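# Load two desk cartons into window seat, close lid

## Task

Move both cartons from the desk into the window seat's storage space and then close its lid completely. The lid swings shut by itself unless propped, so it must not drop freely by more than a small amount or bang closed. Either robot or both may do the work. At the end the grippers must have let go and the robots must have backed away. No robot may topple or be left leaning, and the result must stay in place without any robot supporting it.

## Robot and tools

Robots: r1 and r2, two identical Hello Robot Stretch 3 units. Each has a two-wheel differential base (0.33 m long, 0.34 m wide) with a passive omni wheel at the back, a mast carrying a lift, and a telescoping arm that sticks out to the robot's RIGHT side, ending in a wrist (yaw, pitch, roll) and a two-finger gripper. The base cannot strafe, so reaching further forward means driving. Turning in place pivots about a point 0.05 m behind the front edge. With the arm in and the wrist folded, the turning sweep has radius 0.28 m; an unfolded level wrist reaches past that.

Frames: the base frame has its origin on the floor between the drive wheels, x forward, y left, z up. hand_pose is reported in it, at the spot where closed fingertips meet. Odometry is the base frame as it was at scene start. Each robot reports in its own frames, so where the robots are relative to each other can only be judged from images, lidar_m and the depth grids.

execute_actions: arguments are actions (a list holding exactly one action, or empty to just read state and images) and cameras (list of names from r1_head_camera, r1_nav_camera, r1_wrist_camera, r2_head_camera, r2_nav_camera, r2_wrist_camera, all; omitted/null/["all"] gives all, [] gives none). An action is an object keyed by "r1" and/or "r2". Each robot entry may contain:
- base: exactly one of translate_m (a relative drive in metres from the current base position, forward positive, -1 to 1) or rotate_rad (a relative spin in radians, counter-clockwise/left positive, -3.2 to 3.2).
- joints: absolute targets by name: lift_m 0 to 1.1 (arm height); arm_m 0 to 0.52 (extension); wrist_yaw_rad -1.345 to 4.42 (0 along the arm, positive toward the front, 3.0 folded over the base); wrist_pitch_rad -1.57 to 0.451 (0 level, negative tips down); wrist_roll_rad -2.911 to 2.911; gripper_m -0.089 to 0.179 (bigger is wider; actual fingertip gap is about 0.007 less when nearly shut and 0.025 less when fully open, zero below 0.007); head_pan_rad -3.953 to 1.73 (0 forward, positive left, -1.57 looks along the arm); head_tilt_rad -1.53 to 0.419 (negative down).
- contact_limits: only arm_m, a motor_effort percentage 1 to 100 at which the arm motion stops (contact_stop). Lower is softer, too low stops immediately; it also caps the arm's holding force until the next action.
All motions in one action begin together. Any unknown key or out-of-range number rejects the whole call. Anything left unmentioned may keep driving toward its previous target. Each action ends within 15 s. If a result reports a stop, later motion calls in the same reply are skipped.

wait: seconds, 0 to 10; commands nothing, returns state and images. zoom_image: camera name and region [x0, y0, x1, y1] in pixels (top-left origin, max 504x504) of that camera's most recent full image. finished_scene: scene (integer) ends the current scene irrevocably and reports success.

Result lines: base_status and joint_status tell how each commanded motion ended: done (for the base, wheels turned the commanded amount even if slipping), off_target (resting short and maybe still pushing), contact_stop, time_out, torque_fault. After the last three, the target is dropped. Arm and lift stop when pressing firmly and then go slack until commanded again; a slack lift may sink under load or keep pressing. Base, wrist and head have no contact stop. A wrist servo pushed hard for several seconds shuts off for 10 s. on_its_own lists uncommanded joints; "held at" is the held target. motor_effort is percent of max, positive toward higher values, bracket is peak; readings are noisy and biased. base_odometry counts wheel rotation; turned_by_wheels and turned_by_imu give turn since the last result; base_tilt gives forward/right lean in degrees (few degrees of fixed bias). lidar_m: 12 distances in metres, 30-degree sectors, 1st straight ahead then counter-clockwise (4th left, 7th behind, 10th right), plane 0.17 m high, range 0.15 to 12, "-" nothing seen; it sees the other robot but not itself. wrist_depth_mm (45 to 1000) and head_depth_mm (280 to 4000) are 7x7 median-depth grids from top left; head image is sideways.

Gripping: command gripper_m below the object's width; open by at least 0.02 above the contact value. Neither the reading nor done proves a grasp.

Speed: base is fast (0.30 m/s, 1.9 rad/s) only when stowed: lift_m under 0.30, arm_m under 0.03, wrist_yaw_rad over 2.54; otherwise 0.10 m/s and 0.63 rad/s.

Avoid: folding or unfolding the wrist except with lift_m 0.32 to 0.95, wrist_pitch_rad -0.4, roll near 0 (once folded the lift may go to 0.25); yaw below -0.4 unless pitch is -0.5 or lower. Robots pressing or crashing into each other (driving even millimetres after contact is a hard press; travel differs up to 2.5 cm per metre between robots). Pushing with the arm against something rigid while the gripper is above about 0.45 m, or pushing again after a contact_stop: it can tip. Driving while holding or pushing something fixed, or snagging furniture, especially reversing. If tilted, reverse the last move in small steps, free the gripper, lower lift to about 0.2. Let the lid down under control, never drop or slam it; avoid dropping cartons. Objects may occasionally get nudged.

Each tool is called as name(argument=value, ...), one argument or row to a line, values as JSON.

## Session

execute_actions(
  actions=[],
)

Scene clock: 0.00 s.
r1.base_odometry: x=+0.000 y=+0.000 heading=+0.000 (m, m, rad; r1's odometry frame)
r1.turned_by_wheels: +0.000 (rad since the last result)
r1.turned_by_imu: +0.000 (rad since the last result)
r1.base_tilt: forward=+0.9 right=-2.1 (deg)
r1.lidar_m: 1.45 0.91 0.81 0.82 0.99 1.89 2.16 2.19 2.87 1.97 1.60 1.59
r1.head_depth_mm: 1468 1475 1485 1499 1509 1525 1535 / 1511 1517 1539 1539 1557 1566 1575 / 1554 1560 1573 1596 1588 1610 1636 / 1593 1616 1619 1641 1651 1673 1682 / 1650 1658 1686 1695 1705 1719 1749 / 1679 1681 1676 1666 1656 1668 1658 / 1404 1394 1386 1377 1380 1381 1378
r1.base_status: not commanded
r1.joint_positions: lift_m=+0.322 arm_m=+0.001 wrist_yaw_rad=+2.931 wrist_pitch_rad=-0.432 wrist_roll_rad=+0.019 gripper_m=+0.037 head_pan_rad=-0.011 head_tilt_rad=-0.001
r1.joint_status: not commanded
r1.motor_effort: left_wheel=+1 right_wheel=+0 lift_m=+38 arm_m=-1 wrist_yaw_rad=+0 wrist_pitch_rad=+8 wrist_roll_rad=+0 gripper_m=+1 head_pan_rad=+2 head_tilt_rad=+2 (%)
r1.hand_pose: x=+0.0252 y=+0.0721 z=+0.3318 quat_wxyz=(+0.224, +0.709, +0.076, +0.664) (m; r1's base frame)
r1.wrist_depth_mm: - 854 874 821 824 795 733 / - 971 955 946 892 836 844 / 892 - 950 924 920 935 896 / 729 - 764 769 749 785 801 / 595 589 650 629 634 645 659 / 525 526 - 545 514 562 553 / 466 - - 475 473 477 475
r2.base_odometry: x=+0.000 y=+0.000 heading=+0.000 (m, m, rad; r2's odometry frame)
r2.turned_by_wheels: +0.000 (rad since the last result)
r2.turned_by_imu: +0.000 (rad since the last result)
r2.base_tilt: forward=-2.1 right=+0.1 (deg)
r2.lidar_m: 2.18 1.59 2.02 1.32 1.05 1.04 1.12 1.68 1.74 1.56 2.04 2.88
r2.head_depth_mm: 2247 3556 3727 3761 3822 3229 2259 / 2231 3519 3979 - - 3294 2259 / 2199 3480 - - 3969 3303 2262 / 2194 3282 3404 3464 3451 3231 2290 / 2178 2989 3040 3017 2954 2913 2306 / 2141 2716 2711 2698 2632 1951 2146 / 2142 2456 2414 2404 2355 1790 2311
r2.base_status: not commanded
r2.joint_positions: lift_m=+0.343 arm_m=+0.001 wrist_yaw_rad=+3.050 wrist_pitch_rad=-0.428 wrist_roll_rad=-0.013 gripper_m=+0.037 head_pan_rad=-0.014 head_tilt_rad=+0.014
r2.joint_status: not commanded
r2.motor_effort: left_wheel=+2 right_wheel=+0 lift_m=+19 arm_m=+1 wrist_yaw_rad=-1 wrist_pitch_rad=+5 wrist_roll_rad=+1 gripper_m=+0 head_pan_rad=+0 head_tilt_rad=+2 (%)
r2.hand_pose: x=-0.0009 y=+0.0763 z=+0.3534 quat_wxyz=(+0.181, +0.692, +0.120, +0.688) (m; r2's base frame)
r2.wrist_depth_mm: 789 925 - - - - - / 820 962 - - - - - / 863 - - - - - - / 832 874 - 864 863 891 880 / 699 689 703 699 726 714 699 / 581 581 587 590 589 585 590 / 503 511 - - 493 503 497
pictures: r1_head_camera (sideways: a quarter turn clockwise sets it upright), r1_nav_camera (sideways: a quarter turn counterclockwise sets it upright), r1_wrist_camera, r2_head_camera (sideways: a quarter turn clockwise sets it upright), r2_nav_camera (sideways: a quarter turn counterclockwise sets it upright), r2_wrist_camera
Images, in order (width x height): r1_head_camera 896x504, r1_nav_camera 672x504, r1_wrist_camera 644x364, r2_head_camera 896x504, r2_nav_camera 672x504, r2_wrist_camera 644x364.

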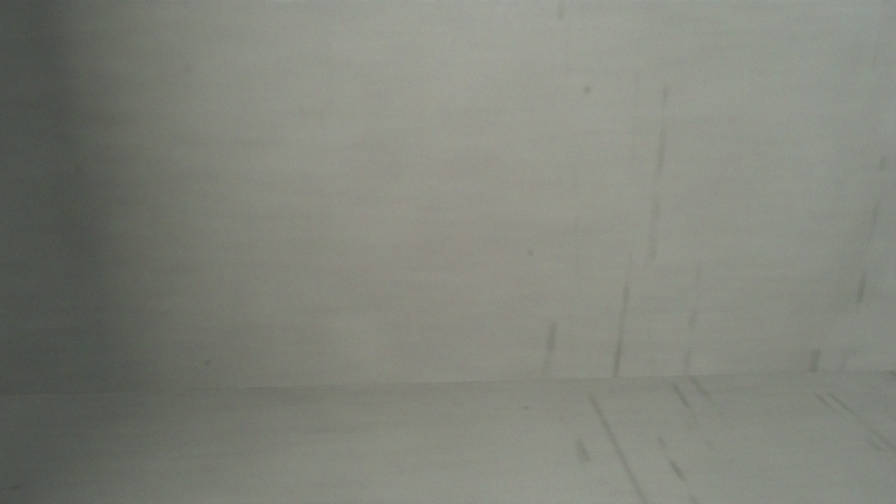

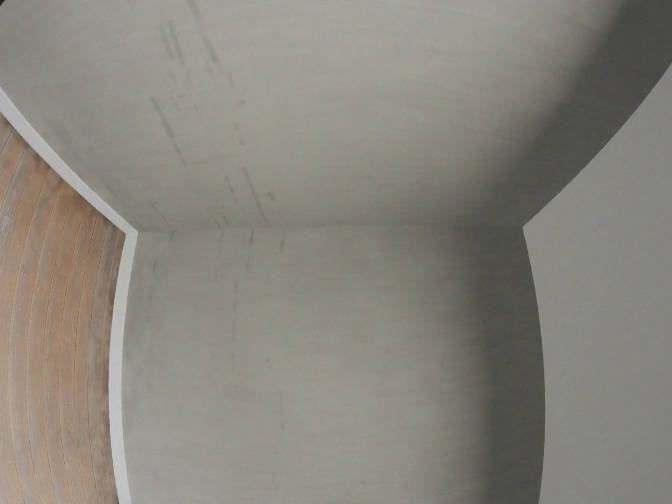

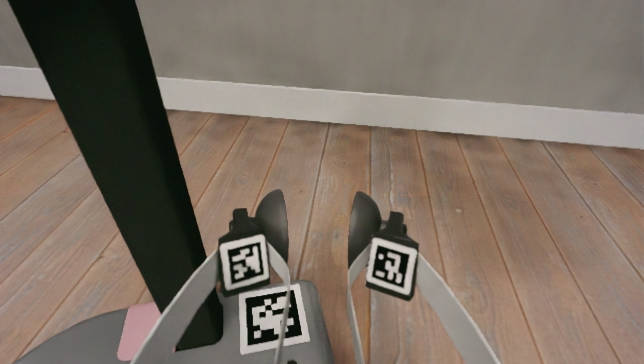

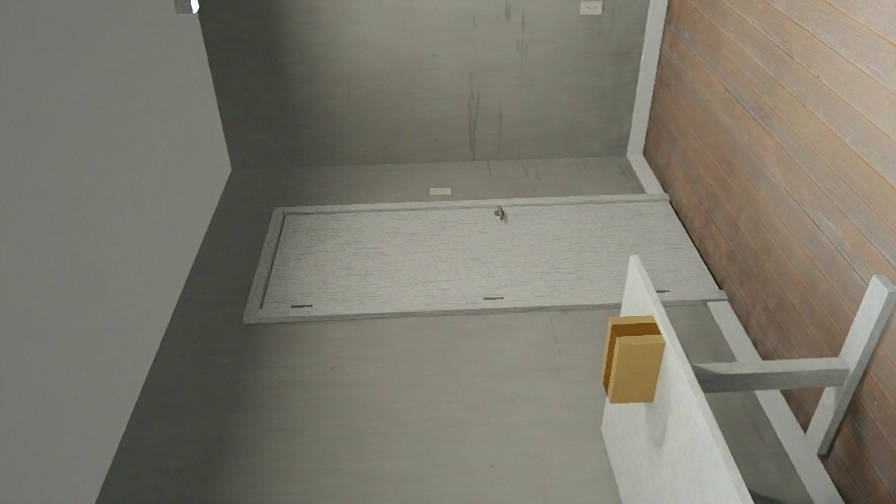

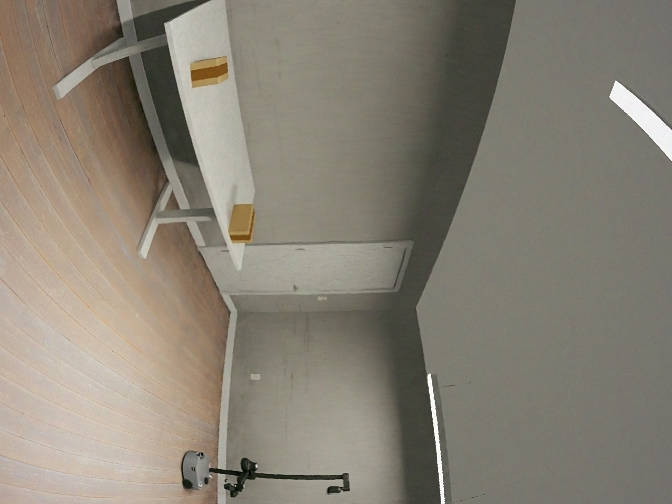

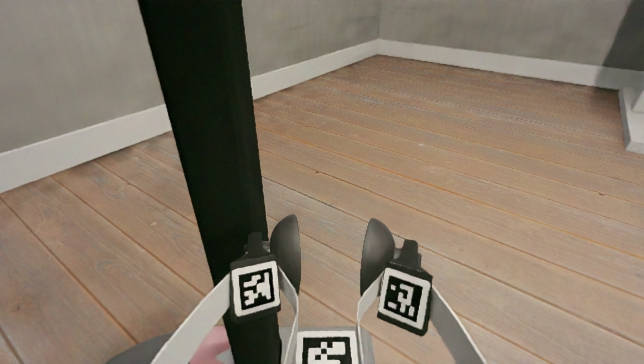

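execute_actions(
  actions=[
    {"r1":{"joints":{"head_pan_rad":-1.5,"head_tilt_rad":-0.4}},"r2":{"joints":{"head_pan_rad":-1.5,"head_tilt_rad":-0.5}}},
  ],
  cameras=["r1_head_camera","r1_nav_camera","r2_head_camera","r2_nav_camera"],
)

Scene clock: 4.60 s.
r1.base_odometry: x=+0.000 y=+0.000 heading=+0.000 (m, m, rad; r1's odometry frame)
r1.turned_by_wheels: +0.000 (rad since the last result)
r1.turned_by_imu: +0.000 (rad since the last result)
r1.base_tilt: forward=+0.9 right=-2.0 (deg)
r1.lidar_m: 1.44 0.91 0.81 0.82 0.99 1.89 2.16 2.19 2.88 1.97 1.60 1.59
r1.head_depth_mm: 3412 3642 3909 3183 2264 1742 1437 / 3569 3804 - 3190 2261 1760 1434 / 3636 3958 - 3169 2270 1751 1434 / 3679 - - 3225 2265 1756 1438 / 3142 3347 3549 2852 2264 1758 1435 / 2618 2759 2897 2275 2103 1762 1441 / 2273 2356 2461 2143 1847 1753 1435
r1.base_status: not commanded
r1.joint_positions: lift_m=+0.322 arm_m=+0.001 wrist_yaw_rad=+2.931 wrist_pitch_rad=-0.432 wrist_roll_rad=+0.019 gripper_m=+0.037 head_pan_rad=-1.493 head_tilt_rad=-0.395
r1.joint_status: all done
r1.motor_effort: left_wheel=+1(1) right_wheel=+0(0) lift_m=+38(38) arm_m=-1(1) wrist_yaw_rad=+1(0) wrist_pitch_rad=+9(9) wrist_roll_rad=+0(0) gripper_m=+1(0) head_pan_rad=-2(39) head_tilt_rad=-4(28) (%)
r1.hand_pose: x=+0.0252 y=+0.0721 z=+0.3318 quat_wxyz=(+0.224, +0.709, +0.076, +0.664) (m; r1's base frame)
r1.wrist_depth_mm: - 872 836 838 834 778 766 / - 960 947 927 860 881 818 / 904 - 924 934 933 901 908 / 722 - 757 757 759 781 783 / 614 591 641 629 636 626 649 / 518 533 - 537 527 542 552 / 469 - - 467 475 479 484
r2.base_odometry: x=+0.000 y=+0.000 heading=+0.000 (m, m, rad; r2's odometry frame)
r2.turned_by_wheels: +0.000 (rad since the last result)
r2.turned_by_imu: +0.000 (rad since the last result)
r2.base_tilt: forward=-2.2 right=+0.1 (deg)
r2.lidar_m: 2.19 1.59 2.02 1.32 1.05 1.04 1.12 1.69 1.74 1.56 2.03 2.87
r2.head_depth_mm: 1609 1728 1862 2031 1928 1570 1321 / 1694 1838 2007 2155 1923 1567 1320 / 1821 1983 2137 1906 1936 1576 1318 / 1968 2146 2298 1910 1947 1573 1318 / 2128 2337 2457 2090 1963 1577 1321 / 2318 2617 2803 2343 1949 1594 1332 / 2539 2876 3253 2596 1960 1588 1329
r2.base_status: not commanded
r2.joint_positions: lift_m=+0.343 arm_m=+0.001 wrist_yaw_rad=+3.050 wrist_pitch_rad=-0.428 wrist_roll_rad=-0.013 gripper_m=+0.037 head_pan_rad=-1.493 head_tilt_rad=-0.493
r2.joint_status: all done
r2.motor_effort: left_wheel=+1(1) right_wheel=+0(0) lift_m=+19(19) arm_m=+1(1) wrist_yaw_rad=+0(0) wrist_pitch_rad=+5(5) wrist_roll_rad=+1(1) gripper_m=+1(0) head_pan_rad=-4(43) head_tilt_rad=-3(21) (%)
r2.hand_pose: x=-0.0009 y=+0.0763 z=+0.3534 quat_wxyz=(+0.181, +0.692, +0.120, +0.688) (m; r2's base frame)
r2.wrist_depth_mm: 799 912 - - - - - / 834 992 - - - - - / 870 - - - - - - / 834 846 - 868 880 874 883 / 691 693 699 690 728 704 698 / 577 581 585 584 595 591 588 / 501 514 - - 485 500 508
pictures: r1_head_camera (sideways: a quarter turn clockwise sets it upright), r1_nav_camera (sideways: a quarter turn counterclockwise sets it upright), r2_head_camera (sideways: a quarter turn clockwise sets it upright), r2_nav_camera (sideways: a quarter turn counterclockwise sets it upright)
camera_calibration (this result's frames):
r1_head_camera: T_world_to_cam=[[0.00495899, 0.422918, -0.906154, 1.19804], [0.999737, 0.0182133, 0.0139716, -0.020964], [0.0224129, -0.905985, -0.422716, 0.50524], [0, 0, 0, 1]] pos_world=[0.00369357, -0.0485508, 1.29948]
r1_nav_camera: T_world_to_cam=[[0.028495, -0.36639, 0.930025, -1.16471], [-0.993314, -0.114504, -0.0146756, 0.0748674], [0.111868, -0.923389, -0.367204, 0.433706], [0, 0, 0, 1]] pos_world=[0.0590372, -0.0176861, 1.24357]
r2_head_camera: T_world_to_cam=[[-0.0300447, 0.518285, -0.85468, 1.13079], [0.998324, 0.0578742, 0.0000012529, -0.00760517], [0.0494646, -0.853247, -0.519156, 0.633567], [0, 0, 0, 1]] pos_world=[0.0102274, -0.0450406, 1.29538]
r2_nav_camera: T_world_to_cam=[[0.0118159, -0.437574, 0.899105, -1.12766], [-0.996006, -0.0847294, -0.0281465, 0.097345], [0.0884968, -0.895182, -0.436828, 0.525464], [0, 0, 0, 1]] pos_world=[0.0637786, -0.0147992, 1.24616]
Images, in order (width x height): r1_head_camera 896x504, r1_nav_camera 672x504, r2_head_camera 896x504, r2_nav_camera 672x504.

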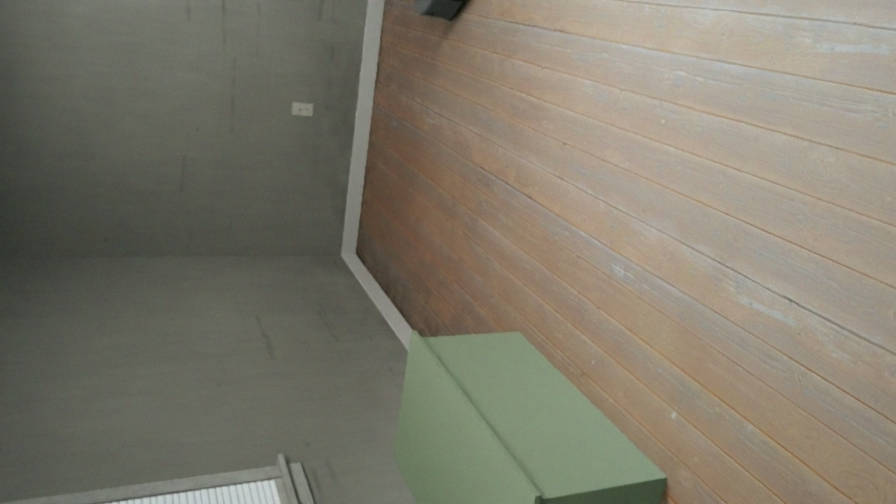

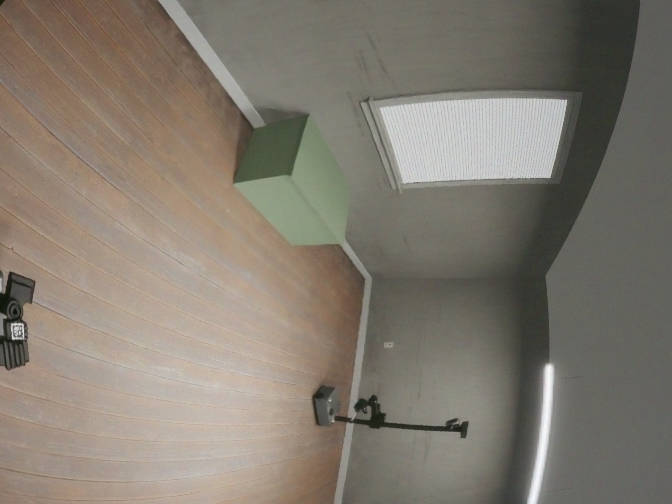

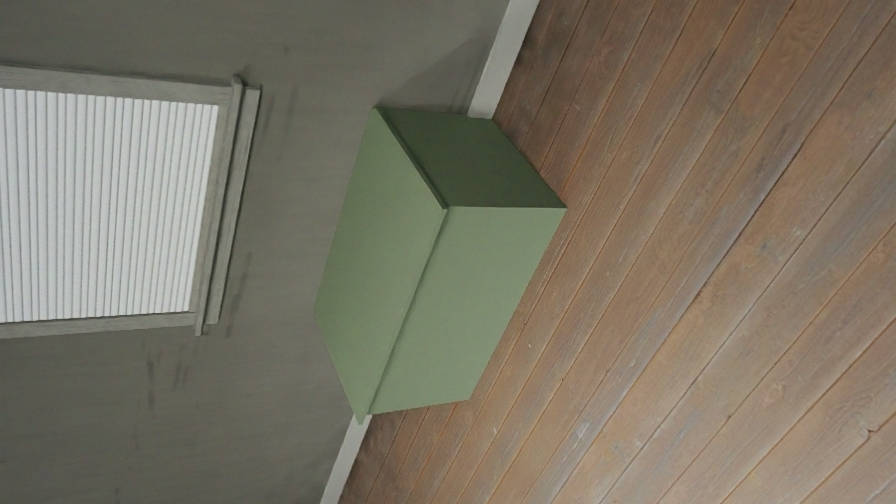

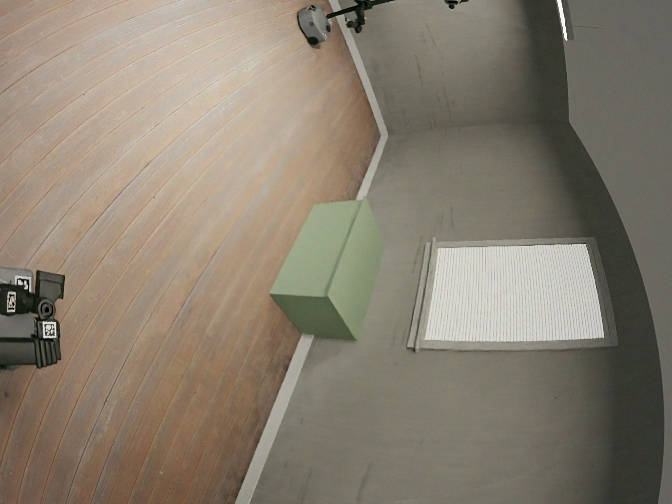

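execute_actions(
  actions=[
    {"r1":{"base":{"rotate_rad":0.406},"joints":{"lift_m":0.28,"head_pan_rad":-3.1,"head_tilt_rad":-0.4}},"r2":{"joints":{"lift_m":0.28}}},
  ],
  cameras=[],
)

execute_actions(
  actions=[
    {"r1":{"base":{"translate_m":-0.45}},"r2":{"base":{"rotate_rad":-1.288}}},
  ],
  cameras=[],
)

execute_actions(
  actions=[
    {"r1":{"base":{"translate_m":-0.9}},"r2":{"base":{"translate_m":1.0}}},
  ],
  cameras=[],
)

execute_actions(
  actions=[
    {"r1":{"base":{"rotate_rad":-2.356},"joints":{"head_pan_rad":-1.1,"head_tilt_rad":-0.7}},"r2":{"base":{"translate_m":0.245}}},
  ],
  cameras=[],
)

execute_actions(
  actions=[
    {"r1":{"joints":{"lift_m":0.9}},"r2":{"base":{"rotate_rad":0.677},"joints":{"head_pan_rad":-1.4,"head_tilt_rad":-1.0,"lift_m":0.4}}},
  ],
  cameras=["r1_head_camera","r1_nav_camera","r2_head_camera","r2_nav_camera"],
)

Scene clock: 31.97 s.
r1.base_odometry: x=+0.000 y=+0.000 heading=+0.406 (m, m, rad; r1's odometry frame)
r1.turned_by_wheels: +0.406 (rad since the last result)
r1.turned_by_imu: +0.409 (rad since the last result)
r1.base_tilt: forward=+0.8 right=-2.0 (deg)
r1.lidar_m: 0.97 0.81 0.81 0.92 1.52 2.15 2.20 2.88 2.89 1.60 1.60 1.60
r1.head_depth_mm: 2090 2195 2355 2488 2257 1741 1426 / 2234 2376 2513 2698 2242 1745 1434 / 2414 2571 2593 2792 2241 1751 1422 / 2628 2855 2319 3119 2254 1753 1439 / 2880 3100 2885 3183 2263 1750 1435 / 3140 3472 3222 3187 2251 1760 1434 / 3550 3967 - 3210 2261 1764 1438
r1.base_status: done
r1.joint_positions: lift_m=+0.281 arm_m=+0.001 wrist_yaw_rad=+2.931 wrist_pitch_rad=-0.432 wrist_roll_rad=+0.019 gripper_m=+0.037 head_pan_rad=-3.093 head_tilt_rad=-0.396
r1.joint_status: all done
r1.motor_effort: left_wheel=+0(5) right_wheel=+2(8) lift_m=+16(28) arm_m=-1(1) wrist_yaw_rad=+1(0) wrist_pitch_rad=+9(9) wrist_roll_rad=+0(0) gripper_m=-1(1) head_pan_rad=-2(38) head_tilt_rad=-2(2) (%)
r1.hand_pose: x=+0.0252 y=+0.0721 z=+0.2902 quat_wxyz=(+0.224, +0.709, +0.076, +0.664) (m; r1's base frame)
r1.wrist_depth_mm: - - - 948 802 738 651 / - - - - 888 784 693 / 806 - 895 847 856 797 743 / 662 - 664 677 712 690 717 / 540 544 580 570 581 576 580 / 490 - - 492 476 495 494 / - - - 435 429 435 439
r2.base_odometry: x=+0.000 y=+0.000 heading=+0.000 (m, m, rad; r2's odometry frame)
r2.turned_by_wheels: +0.000 (rad since the last result)
r2.turned_by_imu: +0.000 (rad since the last result)
r2.base_tilt: forward=-2.2 right=+0.1 (deg)
r2.lidar_m: 2.18 1.59 2.02 1.32 1.05 1.04 1.12 1.69 1.73 1.55 2.03 2.88
r2.head_depth_mm: 1600 1728 1865 2029 1925 1562 1308 / 1712 1836 2010 2158 1931 1570 1311 / 1828 1980 2142 1914 1933 1570 1318 / 1954 2118 2309 1920 1943 1566 1325 / 2124 2327 2443 2109 1956 1584 1317 / 2307 2580 2806 2312 1976 1582 1324 / 2576 2905 3243 2574 1977 1584 1326
r2.base_status: not commanded
r2.joint_positions: lift_m=+0.280 arm_m=+0.001 wrist_yaw_rad=+3.050 wrist_pitch_rad=-0.429 wrist_roll_rad=-0.013 gripper_m=+0.037 head_pan_rad=-1.493 head_tilt_rad=-0.493
r2.joint_status: all done
r2.motor_effort: left_wheel=+0(0) right_wheel=+1(0) lift_m=+14(14) arm_m=+0(0) wrist_yaw_rad=-1(0) wrist_pitch_rad=+5(5) wrist_roll_rad=+1(1) gripper_m=-1(0) head_pan_rad=-4(4) head_tilt_rad=-2(2) (%)
r2.hand_pose: x=-0.0009 y=+0.0762 z=+0.2906 quat_wxyz=(+0.181, +0.692, +0.120, +0.688) (m; r2's base frame)
r2.wrist_depth_mm: 782 899 - - - - - / 822 979 - - - - - / 848 943 - 988 984 990 993 / 739 753 - 738 745 759 773 / 595 606 606 601 637 613 606 / 507 526 - 522 527 507 511 / 444 - - - 428 439 436
pictures: none
No camera images: the call's "cameras" was empty. Leave "cameras" out to get every camera's image.

Scene clock: 35.13 s.
r1.base_odometry: x=-0.413 y=-0.178 heading=+0.406 (m, m, rad; r1's odometry frame)
r1.turned_by_wheels: +0.000 (rad since the last result)
r1.turned_by_imu: -0.003 (rad since the last result)
r1.base_tilt: forward=+0.9 right=-2.1 (deg)
r1.lidar_m: 1.33 1.12 1.12 1.25 1.81 1.81 1.75 2.69 2.56 1.71 1.67 1.93
r1.head_depth_mm: 1756 1840 1973 2093 2168 1745 1432 / 1886 1991 2085 2269 2246 1751 1438 / 2044 2167 2207 2020 2111 1746 1424 / 2215 2369 2334 2685 2248 1748 1435 / 2404 2608 2322 2964 2261 1757 1431 / 2648 2909 2329 3073 2268 1759 1436 / 2969 3242 2334 3005 2256 1756 1437
r1.base_status: done
r1.joint_positions: lift_m=+0.281 arm_m=+0.001 wrist_yaw_rad=+2.931 wrist_pitch_rad=-0.432 wrist_roll_rad=+0.019 gripper_m=+0.037 head_pan_rad=-3.093 head_tilt_rad=-0.396
r1.joint_status: not commanded
r1.motor_effort: left_wheel=+0(6) right_wheel=+2(5) lift_m=+16(15) arm_m=+0(1) wrist_yaw_rad=+0(1) wrist_pitch_rad=+8(9) wrist_roll_rad=+0(0) gripper_m=+0(1) head_pan_rad=-3(3) head_tilt_rad=-2(2) (%)
r1.hand_pose: x=+0.0252 y=+0.0721 z=+0.2902 quat_wxyz=(+0.224, +0.709, +0.076, +0.664) (m; r1's base frame)
r1.wrist_depth_mm: - - - - - - 881 / - - - - - - 947 / 832 - 853 853 868 875 924 / 657 - 676 675 688 701 714 / 552 545 585 579 587 582 593 / 483 - - 483 473 499 507 / - - - 436 429 437 439
r2.base_odometry: x=+0.000 y=+0.000 heading=-1.288 (m, m, rad; r2's odometry frame)
r2.turned_by_wheels: -1.288 (rad since the last result)
r2.turned_by_imu: -1.302 (rad since the last result)
r2.base_tilt: forward=-2.1 right=+0.1 (deg)
r2.lidar_m: 1.60 2.58 3.20 2.18 2.02 1.66 1.11 1.04 1.05 1.33 1.73 1.56
r2.head_depth_mm: 1156 1232 1323 1418 1543 1549 1310 / 1288 1374 1484 1618 1757 1572 1313 / 1435 1557 1694 1872 1890 1572 1321 / 1635 1789 1981 2187 1946 1571 1331 / 1692 1824 1990 2191 1946 1574 1329 / 1596 1737 1873 2042 1961 1579 1326 / 1522 1626 1772 1913 1968 1589 1331
r2.base_status: done
r2.joint_positions: lift_m=+0.280 arm_m=+0.001 wrist_yaw_rad=+3.050 wrist_pitch_rad=-0.429 wrist_roll_rad=-0.013 gripper_m=+0.037 head_pan_rad=-1.493 head_tilt_rad=-0.494
r2.joint_status: not commanded
r2.motor_effort: left_wheel=+3(13) right_wheel=-3(9) lift_m=+14(14) arm_m=+0(1) wrist_yaw_rad=+0(0) wrist_pitch_rad=+5(5) wrist_roll_rad=+0(1) gripper_m=+0(0) head_pan_rad=-3(3) head_tilt_rad=-1(2) (%)
r2.hand_pose: x=-0.0009 y=+0.0762 z=+0.2906 quat_wxyz=(+0.181, +0.692, +0.120, +0.688) (m; r2's base frame)
r2.wrist_depth_mm: - - - - - - - / - - - - - - - / 965 990 - 978 995 - - / 734 751 - 741 743 754 758 / 600 608 614 607 632 614 605 / 501 517 - 518 525 505 515 / 445 - - - 421 438 437
pictures: none
No camera images: the call's "cameras" was empty. Leave "cameras" out to get every camera's image.

Scene clock: 40.07 s.
r1.base_odometry: x=-1.240 y=-0.533 heading=+0.406 (m, m, rad; r1's odometry frame)
r1.turned_by_wheels: +0.000 (rad since the last result)
r1.turned_by_imu: -0.006 (rad since the last result)
r1.base_tilt: forward=+0.8 right=-2.1 (deg)
r1.lidar_m: 2.05 1.72 1.71 1.37 1.17 1.17 0.85 1.84 3.03 1.73 2.12 2.59
r1.head_depth_mm: 1099 1160 1229 1279 1081 1511 1430 / 1171 1242 1335 1364 996 1572 1391 / 1266 1353 1446 1387 992 800 1266 / 1374 1464 1595 1397 956 776 1398 / 1496 1628 1750 1398 885 803 1429 / 1649 1792 1938 1394 831 1596 1433 / 1830 2015 2143 1400 998 1758 1437
r1.base_status: done
r1.joint_positions: lift_m=+0.281 arm_m=+0.001 wrist_yaw_rad=+2.931 wrist_pitch_rad=-0.432 wrist_roll_rad=+0.019 gripper_m=+0.037 head_pan_rad=-3.093 head_tilt_rad=-0.396
r1.joint_status: not commanded
r1.motor_effort: left_wheel=+0(5) right_wheel=+1(4) lift_m=+16(16) arm_m=-1(1) wrist_yaw_rad=+0(0) wrist_pitch_rad=+8(9) wrist_roll_rad=+0(0) gripper_m=+0(1) head_pan_rad=-2(3) head_tilt_rad=-2(3) (%)
r1.hand_pose: x=+0.0252 y=+0.0721 z=+0.2902 quat_wxyz=(+0.224, +0.709, +0.076, +0.664) (m; r1's base frame)
r1.wrist_depth_mm: - - - - - - - / 948 - - - - - - / 833 - 858 865 894 883 907 / 654 - 686 684 684 708 720 / 539 546 578 572 583 571 589 / 491 - - 486 474 496 500 / - - - 438 429 433 439
r2.base_odometry: x=+0.279 y=-0.960 heading=-1.288 (m, m, rad; r2's odometry frame)
r2.turned_by_wheels: +0.000 (rad since the last result)
r2.turned_by_imu: +0.004 (rad since the last result)
r2.base_tilt: forward=-2.2 right=+0.0 (deg)
r2.lidar_m: 0.85 2.91 2.96 1.85 2.28 2.21 1.97 1.84 1.84 1.24 0.85 0.67
r2.head_depth_mm: 1413 1574 1769 2017 1935 1559 1309 / 1321 1458 1623 1818 1928 1571 1321 / 1242 1352 1495 1668 1816 1568 1324 / 1165 1271 1394 1535 1718 1578 1323 / 1101 1190 1296 1420 1588 1588 1324 / 1042 1124 1218 1331 1463 1543 1331 / 988 1062 1153 1240 1365 1483 1329
r2.base_status: done
r2.joint_positions: lift_m=+0.280 arm_m=+0.001 wrist_yaw_rad=+3.050 wrist_pitch_rad=-0.429 wrist_roll_rad=-0.013 gripper_m=+0.037 head_pan_rad=-1.493 head_tilt_rad=-0.494
r2.joint_status: not commanded
r2.motor_effort: left_wheel=+3(15) right_wheel=-2(6) lift_m=+14(14) arm_m=+0(1) wrist_yaw_rad=+0(1) wrist_pitch_rad=+5(5) wrist_roll_rad=+0(1) gripper_m=+0(0) head_pan_rad=-2(4) head_tilt_rad=-2(2) (%)
r2.hand_pose: x=-0.0009 y=+0.0762 z=+0.2906 quat_wxyz=(+0.181, +0.692, +0.120, +0.688) (m; r2's base frame)
r2.wrist_depth_mm: - - - - - - - / - - - - - - - / 968 964 - 991 - 985 - / 752 749 - 762 751 749 758 / 606 603 612 600 633 600 598 / 503 519 - 519 524 512 509 / 444 - - - 424 433 440
pictures: none
No camera images: the call's "cameras" was empty. Leave "cameras" out to get every camera's image.

Scene clock: 42.67 s.
r1.base_odometry: x=-1.240 y=-0.533 heading=-1.950 (m, m, rad; r1's odometry frame)
r1.turned_by_wheels: -2.356 (rad since the last result)
r1.turned_by_imu: -2.371 (rad since the last result)
r1.base_tilt: forward=+0.9 right=-2.1 (deg)
r1.lidar_m: 3.03 3.11 1.73 2.12 2.53 1.80 1.72 1.73 1.19 1.17 0.85 1.59
r1.head_depth_mm: 991 1099 1232 1408 1576 1384 1214 / 1027 1144 1284 1478 1597 1382 1208 / 1068 1185 1345 1561 1617 1384 1216 / 1103 1235 1169 1654 1631 1386 1211 / 1143 1272 1075 939 1408 1383 1208 / 1194 1316 1074 852 1510 1351 1204 / 1242 1367 1069 851 762 1380 1202
r1.base_status: done
r1.joint_positions: lift_m=+0.281 arm_m=+0.001 wrist_yaw_rad=+2.931 wrist_pitch_rad=-0.432 wrist_roll_rad=+0.019 gripper_m=+0.037 head_pan_rad=-1.107 head_tilt_rad=-0.691
r1.joint_status: all done
r1.motor_effort: left_wheel=+3(11) right_wheel=-2(7) lift_m=+16(16) arm_m=-2(1) wrist_yaw_rad=+0(1) wrist_pitch_rad=+9(9) wrist_roll_rad=+0(0) gripper_m=+1(0) head_pan_rad=+3(39) head_tilt_rad=-3(28) (%)
r1.hand_pose: x=+0.0252 y=+0.0721 z=+0.2902 quat_wxyz=(+0.224, +0.709, +0.076, +0.664) (m; r1's base frame)
r1.wrist_depth_mm: - - - - - - - / - - - - - - - / 810 - 848 887 856 870 892 / 669 - 682 678 701 708 698 / 551 542 574 576 581 583 593 / 476 - - 491 483 490 502 / - - - 444 423 434 436
r2.base_odometry: x=+0.348 y=-1.195 heading=-1.288 (m, m, rad; r2's odometry frame)
r2.turned_by_wheels: +0.000 (rad since the last result)
r2.turned_by_imu: +0.001 (rad since the last result)
r2.base_tilt: forward=-2.2 right=+0.0 (deg)
r2.lidar_m: 0.66 2.72 2.77 1.78 2.75 2.41 2.18 2.03 1.60 1.08 0.51 0.52
r2.head_depth_mm: 1230 1363 1532 1755 1878 1561 1313 / 1148 1269 1408 1582 1769 1570 1312 / 1073 1179 1307 1449 1642 1564 1317 / 1010 1105 1211 1335 1492 1572 1323 / 957 1036 1133 1239 1380 1493 1327 / 908 977 1059 1160 1278 1418 1331 / 857 922 996 1083 1186 1292 899
r2.base_status: done
r2.joint_positions: lift_m=+0.280 arm_m=+0.001 wrist_yaw_rad=+3.050 wrist_pitch_rad=-0.429 wrist_roll_rad=-0.013 gripper_m=+0.037 head_pan_rad=-1.493 head_tilt_rad=-0.494
r2.joint_status: not commanded
r2.motor_effort: left_wheel=+3(14) right_wheel=-2(6) lift_m=+14(14) arm_m=+1(0) wrist_yaw_rad=-1(0) wrist_pitch_rad=+5(5) wrist_roll_rad=+0(1) gripper_m=+0(0) head_pan_rad=-3(4) head_tilt_rad=-1(2) (%)
r2.hand_pose: x=-0.0009 y=+0.0761 z=+0.2905 quat_wxyz=(+0.181, +0.692, +0.120, +0.688) (m; r2's base frame)
r2.wrist_depth_mm: - - - - - - - / - - - - - - - / 989 987 - 978 981 997 - / 740 750 - 762 756 763 751 / 604 598 603 612 623 613 609 / 505 519 - 521 526 511 509 / 443 - - - 427 438 439
pictures: none
No camera images: the call's "cameras" was empty. Leave "cameras" out to get every camera's image.

Scene clock: 49.13 s.
r1.base_odometry: x=-1.240 y=-0.533 heading=-1.950 (m, m, rad; r1's odometry frame)
r1.turned_by_wheels: +0.000 (rad since the last result)
r1.turned_by_imu: +0.001 (rad since the last result)
r1.base_tilt: forward=+0.8 right=-2.0 (deg)
r1.lidar_m: 3.04 3.12 1.79 2.11 2.54 1.80 1.72 1.73 1.19 1.17 0.85 1.59
r1.head_depth_mm: 986 1102 1230 1406 1557 - - / 1025 1138 1285 1480 1618 - - / 1062 1186 1348 1557 1623 1446 1169 / 1105 1235 1167 1634 1625 1381 1209 / 1146 1270 1075 940 1398 1382 1203 / 1193 1319 1074 852 1510 1353 1206 / 1242 1367 1070 850 762 1380 1206
r1.base_status: not commanded
r1.joint_positions: lift_m=+0.899 arm_m=+0.001 wrist_yaw_rad=+2.931 wrist_pitch_rad=-0.432 wrist_roll_rad=+0.019 gripper_m=+0.037 head_pan_rad=-1.107 head_tilt_rad=-0.691
r1.joint_status: all done
r1.motor_effort: left_wheel=+3(3) right_wheel=-2(2) lift_m=+56(58) arm_m=-2(1) wrist_yaw_rad=+0(1) wrist_pitch_rad=+9(9) wrist_roll_rad=+0(0) gripper_m=+0(0) head_pan_rad=+4(4) head_tilt_rad=-4(6) (%)
r1.hand_pose: x=+0.0252 y=+0.0720 z=+0.9088 quat_wxyz=(+0.224, +0.709, +0.076, +0.664) (m; r1's base frame)
r1.wrist_depth_mm: - - - - - - - / - - - - - - - / - - - - - - - / - - - - - - - / - - - - - - - / - - - - - - - / - - - - - - -
r2.base_odometry: x=+0.348 y=-1.195 heading=-0.611 (m, m, rad; r2's odometry frame)
r2.turned_by_wheels: +0.677 (rad since the last result)
r2.turned_by_imu: +0.684 (rad since the last result)
r2.base_tilt: forward=-2.1 right=+0.1 (deg)
r2.lidar_m: 2.72 2.88 1.78 2.38 2.42 2.08 2.03 1.36 1.03 0.51 0.54 0.77
r2.head_depth_mm: 950 1123 1367 1489 1338 1223 1127 / 968 1146 1268 1446 1348 1248 - / 987 1172 1122 1012 1288 1259 - / 1005 1195 1119 1028 1291 1251 - / 1025 1206 1118 1027 1304 1225 1126 / 1042 1222 1119 1043 1328 1220 1122 / 1063 1226 1119 1063 1328 1222 1121
r2.base_status: done
r2.joint_positions: lift_m=+0.400 arm_m=+0.001 wrist_yaw_rad=+3.050 wrist_pitch_rad=-0.429 wrist_roll_rad=-0.013 gripper_m=+0.037 head_pan_rad=-1.407 head_tilt_rad=-0.988
r2.joint_status: all done
r2.motor_effort: left_wheel=-2(11) right_wheel=+4(11) lift_m=+24(27) arm_m=+0(0) wrist_yaw_rad=+0(0) wrist_pitch_rad=+5(6) wrist_roll_rad=+1(1) gripper_m=+0(0) head_pan_rad=+3(16) head_tilt_rad=-3(20) (%)
r2.hand_pose: x=-0.0009 y=+0.0761 z=+0.4098 quat_wxyz=(+0.182, +0.692, +0.120, +0.688) (m; r2's base frame)
r2.wrist_depth_mm: - - - - - - - / - - - - - - - / - - - - - - - / 947 957 - 977 946 944 976 / 773 767 780 774 807 780 777 / 644 648 656 645 660 653 657 / 558 559 - 557 542 562 562
pictures: r1_head_camera (sideways: a quarter turn clockwise sets it upright), r1_nav_camera (sideways: a quarter turn counterclockwise sets it upright), r2_head_camera (sideways: a quarter turn clockwise sets it upright), r2_nav_camera (sideways: a quarter turn counterclockwise sets it upright)
camera_calibration (this result's frames):
r1_head_camera: T_world_to_cam=[[-0.26477, 0.614236, -0.743378, 0.987448], [0.920111, 0.391636, -0.00411772, 0.00307385], [0.288604, -0.685081, -0.668859, 0.823854], [0, 0, 0, 1]] pos_world=[0.0208504, -0.043323, 1.2851]
r1_nav_camera: T_world_to_cam=[[0.278675, -0.55762, 0.781921, -0.973089], [-0.879917, -0.474481, -0.0247719, 0.0873123], [0.38482, -0.681122, -0.622885, 0.764718], [0, 0, 0, 1]] pos_world=[0.0537237, 0.019681, 1.23937]
r2_head_camera: T_world_to_cam=[[-0.130439, 0.852606, -0.506012, 0.677025], [0.989285, 0.145682, -0.00954903, 0.00488024], [0.0655752, -0.501836, -0.862473, 1.07998], [0, 0, 0, 1]] pos_world=[0.0126626, -0.0359755, 1.27408]
r2_nav_camera: T_world_to_cam=[[0.110394, -0.80423, 0.583975, -0.717508], [-0.987379, -0.155877, -0.0280162, 0.0971042], [0.11356, -0.573512, -0.811288, 1.01241], [0, 0, 0, 1]] pos_world=[0.0601181, 0.018723, 1.24308]
Images, in order (width x height): r1_head_camera 896x504, r1_nav_camera 672x504, r2_head_camera 896x504, r2_nav_camera 672x504.

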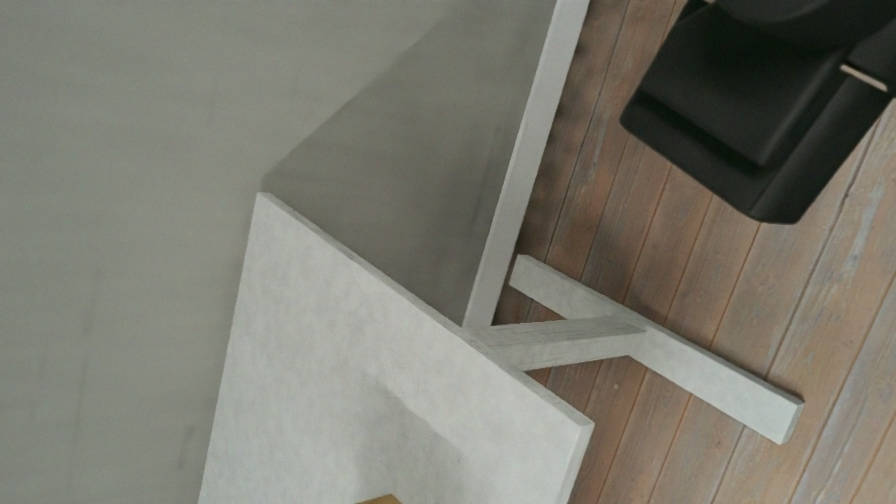

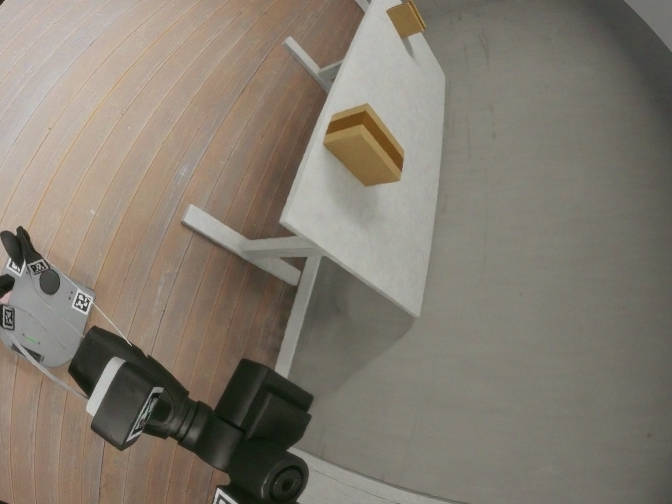

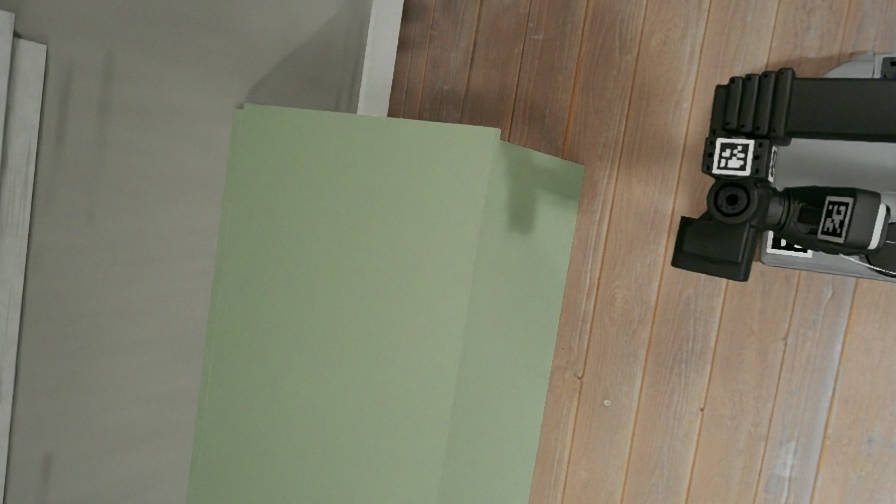

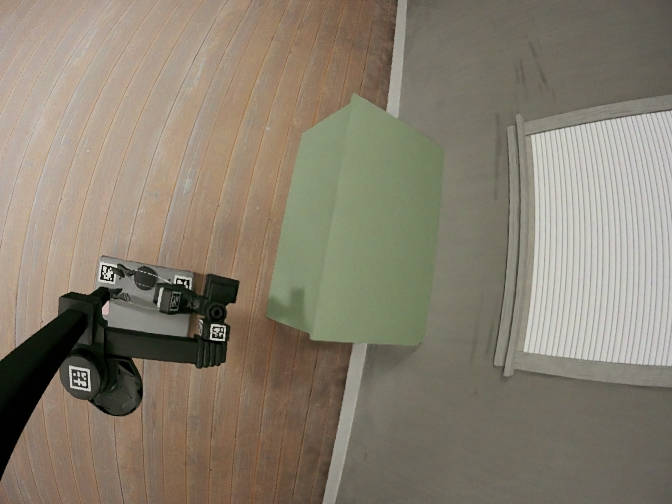

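execute_actions(
  actions=[
    {"r1":{"base":{"translate_m":0.2},"joints":{"lift_m":0.95,"wrist_yaw_rad":0,"gripper_m":0.15}},"r2":{"joints":{"wrist_yaw_rad":0,"gripper_m":0.0}}},
  ],
  cameras=[],
)

execute_actions(
  actions=[
    {"r1":{"base":{"translate_m":0.3},"joints":{"lift_m":1.09,"wrist_pitch_rad":-1.5,"head_pan_rad":-1.3}},"r2":{"joints":{"wrist_pitch_rad":0.2,"lift_m":0.2}}},
  ],
  cameras=["r1_head_camera","r2_head_camera","r2_wrist_camera"],
)

Scene clock: 59.43 s.
r1.base_odometry: x=-1.314 y=-0.719 heading=-1.950 (m, m, rad; r1's odometry frame)
r1.turned_by_wheels: +0.000 (rad since the last result)
r1.turned_by_imu: +0.002 (rad since the last result)
r1.base_tilt: forward=+0.9 right=-2.1 (deg)
r1.lidar_m: 2.84 2.92 1.69 2.11 2.67 2.00 1.92 1.69 1.22 1.16 0.76 1.58
r1.head_depth_mm: 985 1090 1225 1396 1555 - - / 1024 1134 1168 1458 1583 1388 1216 / 1053 1179 1079 882 1548 1386 1205 / 1094 1227 1081 858 710 1344 1209 / 1138 1267 1077 855 709 1382 1187 / 1187 1314 1074 783 725 1383 1207 / 1234 1358 1070 693 728 1369 1203
r1.base_status: done
r1.joint_positions: lift_m=+0.949 arm_m=+0.001 wrist_yaw_rad=+0.002 wrist_pitch_rad=-0.432 wrist_roll_rad=+0.019 gripper_m=+0.150 head_pan_rad=-1.107 head_tilt_rad=-0.691
r1.joint_status: all done
r1.motor_effort: left_wheel=+3(7) right_wheel=-2(4) lift_m=+56(55) arm_m=-1(1) wrist_yaw_rad=-2(3) wrist_pitch_rad=+8(9) wrist_roll_rad=+0(0) gripper_m=+0(82) head_pan_rad=+3(3) head_tilt_rad=-4(6) (%)
r1.hand_pose: x=-0.0211 y=-0.3682 z=+0.9588 quat_wxyz=(+0.684, +0.151, -0.697, -0.153) (m; r1's base frame)
r1.wrist_depth_mm: 847 848 866 883 908 885 904 / 909 917 928 991 998 981 - / 711 726 - - - - - / 565 575 - - - - - / 486 520 - - - - - / 429 419 - - - - - / 364 378 - - - - -
r2.base_odometry: x=+0.348 y=-1.195 heading=-0.611 (m, m, rad; r2's odometry frame)
r2.turned_by_wheels: +0.000 (rad since the last result)
r2.turned_by_imu: -0.001 (rad since the last result)
r2.base_tilt: forward=-2.2 right=+0.0 (deg)
r2.lidar_m: 2.72 2.87 1.68 2.37 2.42 2.08 2.03 1.37 1.03 0.51 0.54 0.77
r2.head_depth_mm: 951 1122 1370 1492 1339 1215 1121 / 968 1146 1270 1450 1342 1237 - / 986 1168 1120 1015 1286 - - / 1003 1198 1115 1030 1285 1219 - / 1024 1204 1120 1031 1309 1224 1124 / 1043 1219 1122 1042 1315 1225 1122 / 1065 1225 1119 1063 1324 1227 1125
r2.base_status: not commanded
r2.joint_positions: lift_m=+0.400 arm_m=+0.001 wrist_yaw_rad=+0.002 wrist_pitch_rad=-0.429 wrist_roll_rad=-0.013 gripper_m=+0.000 head_pan_rad=-1.407 head_tilt_rad=-0.988
r2.joint_status: all done
r2.motor_effort: left_wheel=-2(2) right_wheel=+3(2) lift_m=+24(24) arm_m=+0(0) wrist_yaw_rad=-2(2) wrist_pitch_rad=+5(5) wrist_roll_rad=+1(1) gripper_m=-3(81) head_pan_rad=+3(4) head_tilt_rad=-4(4) (%)
r2.hand_pose: x=-0.0210 y=-0.3689 z=+0.4098 quat_wxyz=(+0.696, +0.153, -0.686, -0.149) (m; r2's base frame)
r2.wrist_depth_mm: 708 726 695 660 664 655 639 / 381 391 391 398 490 696 688 / 301 303 285 269 287 773 733 / 360 340 328 317 324 835 812 / 408 389 365 340 743 791 790 / 469 448 417 - 653 656 660 / 535 521 482 460 546 563 580
pictures: none
No camera images: the call's "cameras" was empty. Leave "cameras" out to get every camera's image.

Scene clock: 63.50 s.
r1.base_odometry: x=-1.426 y=-0.997 heading=-1.950 (m, m, rad; r1's odometry frame)
r1.turned_by_wheels: +0.000 (rad since the last result)
r1.turned_by_imu: +0.003 (rad since the last result)
r1.base_tilt: forward=+0.9 right=-2.2 (deg)
r1.lidar_m: 2.54 2.62 1.56 1.65 2.68 2.32 2.22 1.67 1.20 0.70 1.18 1.39
r1.head_depth_mm: 971 1084 1084 - - - - / 986 1103 1084 887 712 - - / 1003 1124 1081 858 709 647 1167 / 1023 1151 1083 695 625 633 1232 / 1043 1174 1077 674 589 1300 1254 / 1066 1198 1074 851 674 1327 1205 / 1088 1231 1070 852 706 1351 1206
r1.base_status: done
r1.joint_positions: lift_m=+1.089 arm_m=+0.001 wrist_yaw_rad=+0.002 wrist_pitch_rad=-1.495 wrist_roll_rad=+0.019 gripper_m=+0.150 head_pan_rad=-1.293 head_tilt_rad=-0.691
r1.joint_status: all done
r1.motor_effort: left_wheel=+2(6) right_wheel=-2(2) lift_m=+56(57) arm_m=-1(2) wrist_yaw_rad=-1(2) wrist_pitch_rad=-3(10) wrist_roll_rad=+0(0) gripper_m=+0(1) head_pan_rad=-1(19) head_tilt_rad=-7(5) (%)
r1.hand_pose: x=-0.0216 y=-0.1410 z=+0.9707 quat_wxyz=(+0.514, +0.476, -0.523, -0.485) (m; r1's base frame)
r1.wrist_depth_mm: - - - - - - - / - - - - - - - / - - - - - - - / - - - - - - - / - - - - - - - / - - - - - - - / - - - - - - -
r2.base_odometry: x=+0.348 y=-1.195 heading=-0.611 (m, m, rad; r2's odometry frame)
r2.turned_by_wheels: +0.000 (rad since the last result)
r2.turned_by_imu: +0.000 (rad since the last result)
r2.base_tilt: forward=-2.2 right=+0.1 (deg)
r2.lidar_m: 2.72 2.86 1.56 2.38 2.41 2.08 2.03 1.36 1.03 0.51 0.54 0.76
r2.head_depth_mm: 951 1124 1365 1489 1341 1225 1121 / 965 1151 1278 1451 1345 1220 - / 987 1173 1113 1014 1289 1240 - / 1005 1204 1120 1030 1291 1218 - / 1027 1204 1120 1029 1301 1222 1126 / 1043 1218 1118 1043 1325 1227 1121 / 1064 1224 1119 1066 1326 1216 1121
r2.base_status: not commanded
r2.joint_positions: lift_m=+0.200 arm_m=+0.001 wrist_yaw_rad=+0.002 wrist_pitch_rad=+0.175 wrist_roll_rad=-0.013 gripper_m=+0.000 head_pan_rad=-1.407 head_tilt_rad=-0.988
r2.joint_status: all done
r2.motor_effort: left_wheel=-3(3) right_wheel=+3(3) lift_m=+14(18) arm_m=+0(0) wrist_yaw_rad=-2(2) wrist_pitch_rad=+8(9) wrist_roll_rad=+0(0) gripper_m=-2(2) head_pan_rad=+3(2) head_tilt_rad=-4(3) (%)
r2.hand_pose: x=-0.0208 y=-0.4025 z=+0.3599 quat_wxyz=(+0.709, -0.061, -0.700, +0.062) (m; r2's base frame)
r2.wrist_depth_mm: 852 809 791 779 750 737 705 / 868 820 820 775 750 735 704 / 866 817 812 796 759 732 715 / 302 293 283 276 272 730 708 / 305 292 285 276 271 731 698 / 302 292 285 - 745 725 708 / 302 291 283 273 271 727 697
pictures: r1_head_camera (sideways: a quarter turn clockwise sets it upright), r2_head_camera (sideways: a quarter turn clockwise sets it upright), r2_wrist_camera
camera_calibration (this result's frames):
r1_head_camera: T_world_to_cam=[[-0.146762, 0.652572, -0.743378, 0.986728], [0.976617, 0.214948, -0.00411772, 0.00272917], [0.157101, -0.7266, -0.668859, 0.824657], [0, 0, 0, 1]] pos_world=[0.0125946, -0.0453021, 1.2851]
r2_head_camera: T_world_to_cam=[[-0.130439, 0.852606, -0.506012, 0.677025], [0.989285, 0.145682, -0.00954903, 0.00488024], [0.0655751, -0.501836, -0.862473, 1.07998], [0, 0, 0, 1]] pos_world=[0.0126626, -0.0359755, 1.27408]
r2_wrist_camera: T_world_to_cam=[[-0.996917, -0.0591641, 0.0515451, -0.0564386], [-0.050795, -0.0141134, -0.998609, 0.390383], [0.0598093, -0.998148, 0.0110646, -0.238688], [0, 0, 0, 1]] pos_world=[-0.0221593, -0.236075, 0.395391]
Images, in order (width x height): r1_head_camera 896x504, r2_head_camera 896x504, r2_wrist_camera 644x364.

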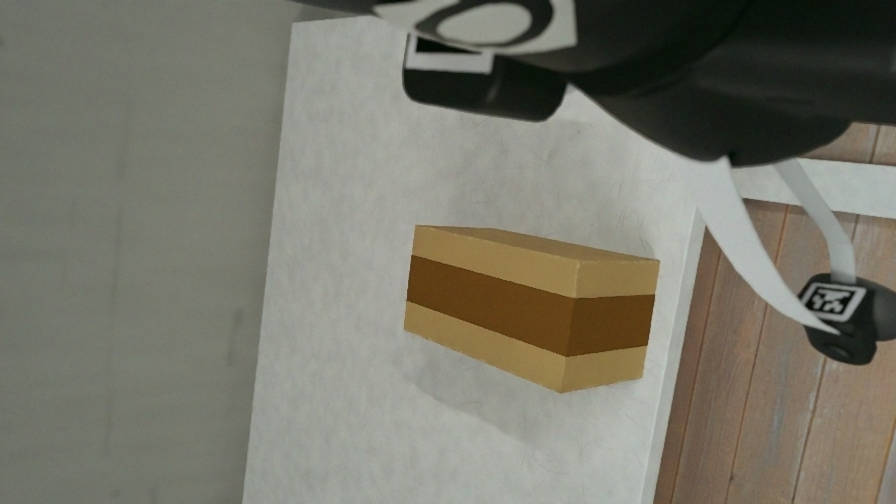

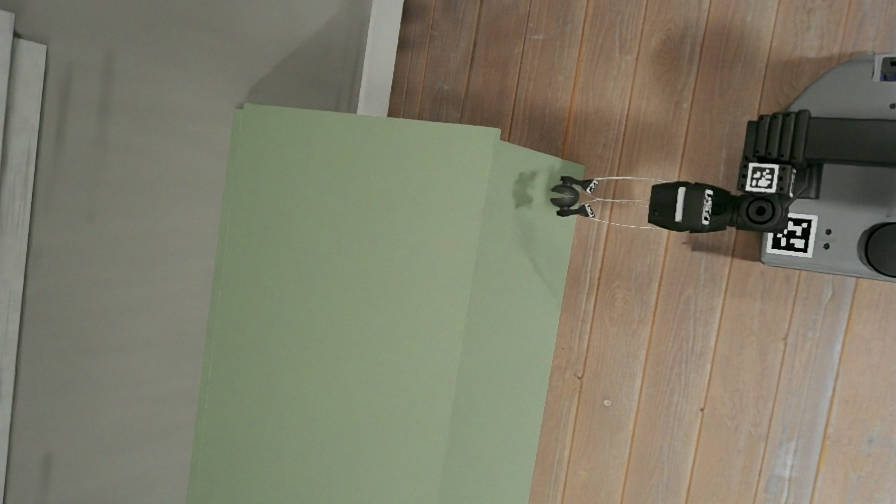

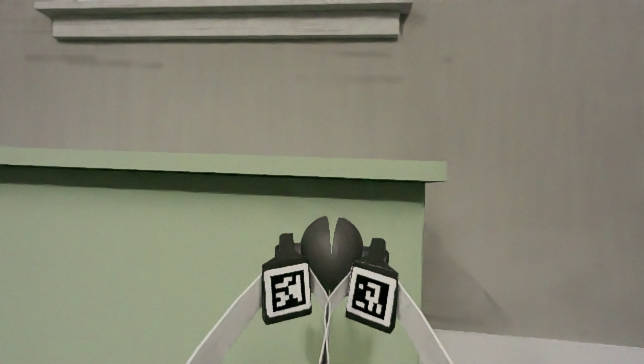

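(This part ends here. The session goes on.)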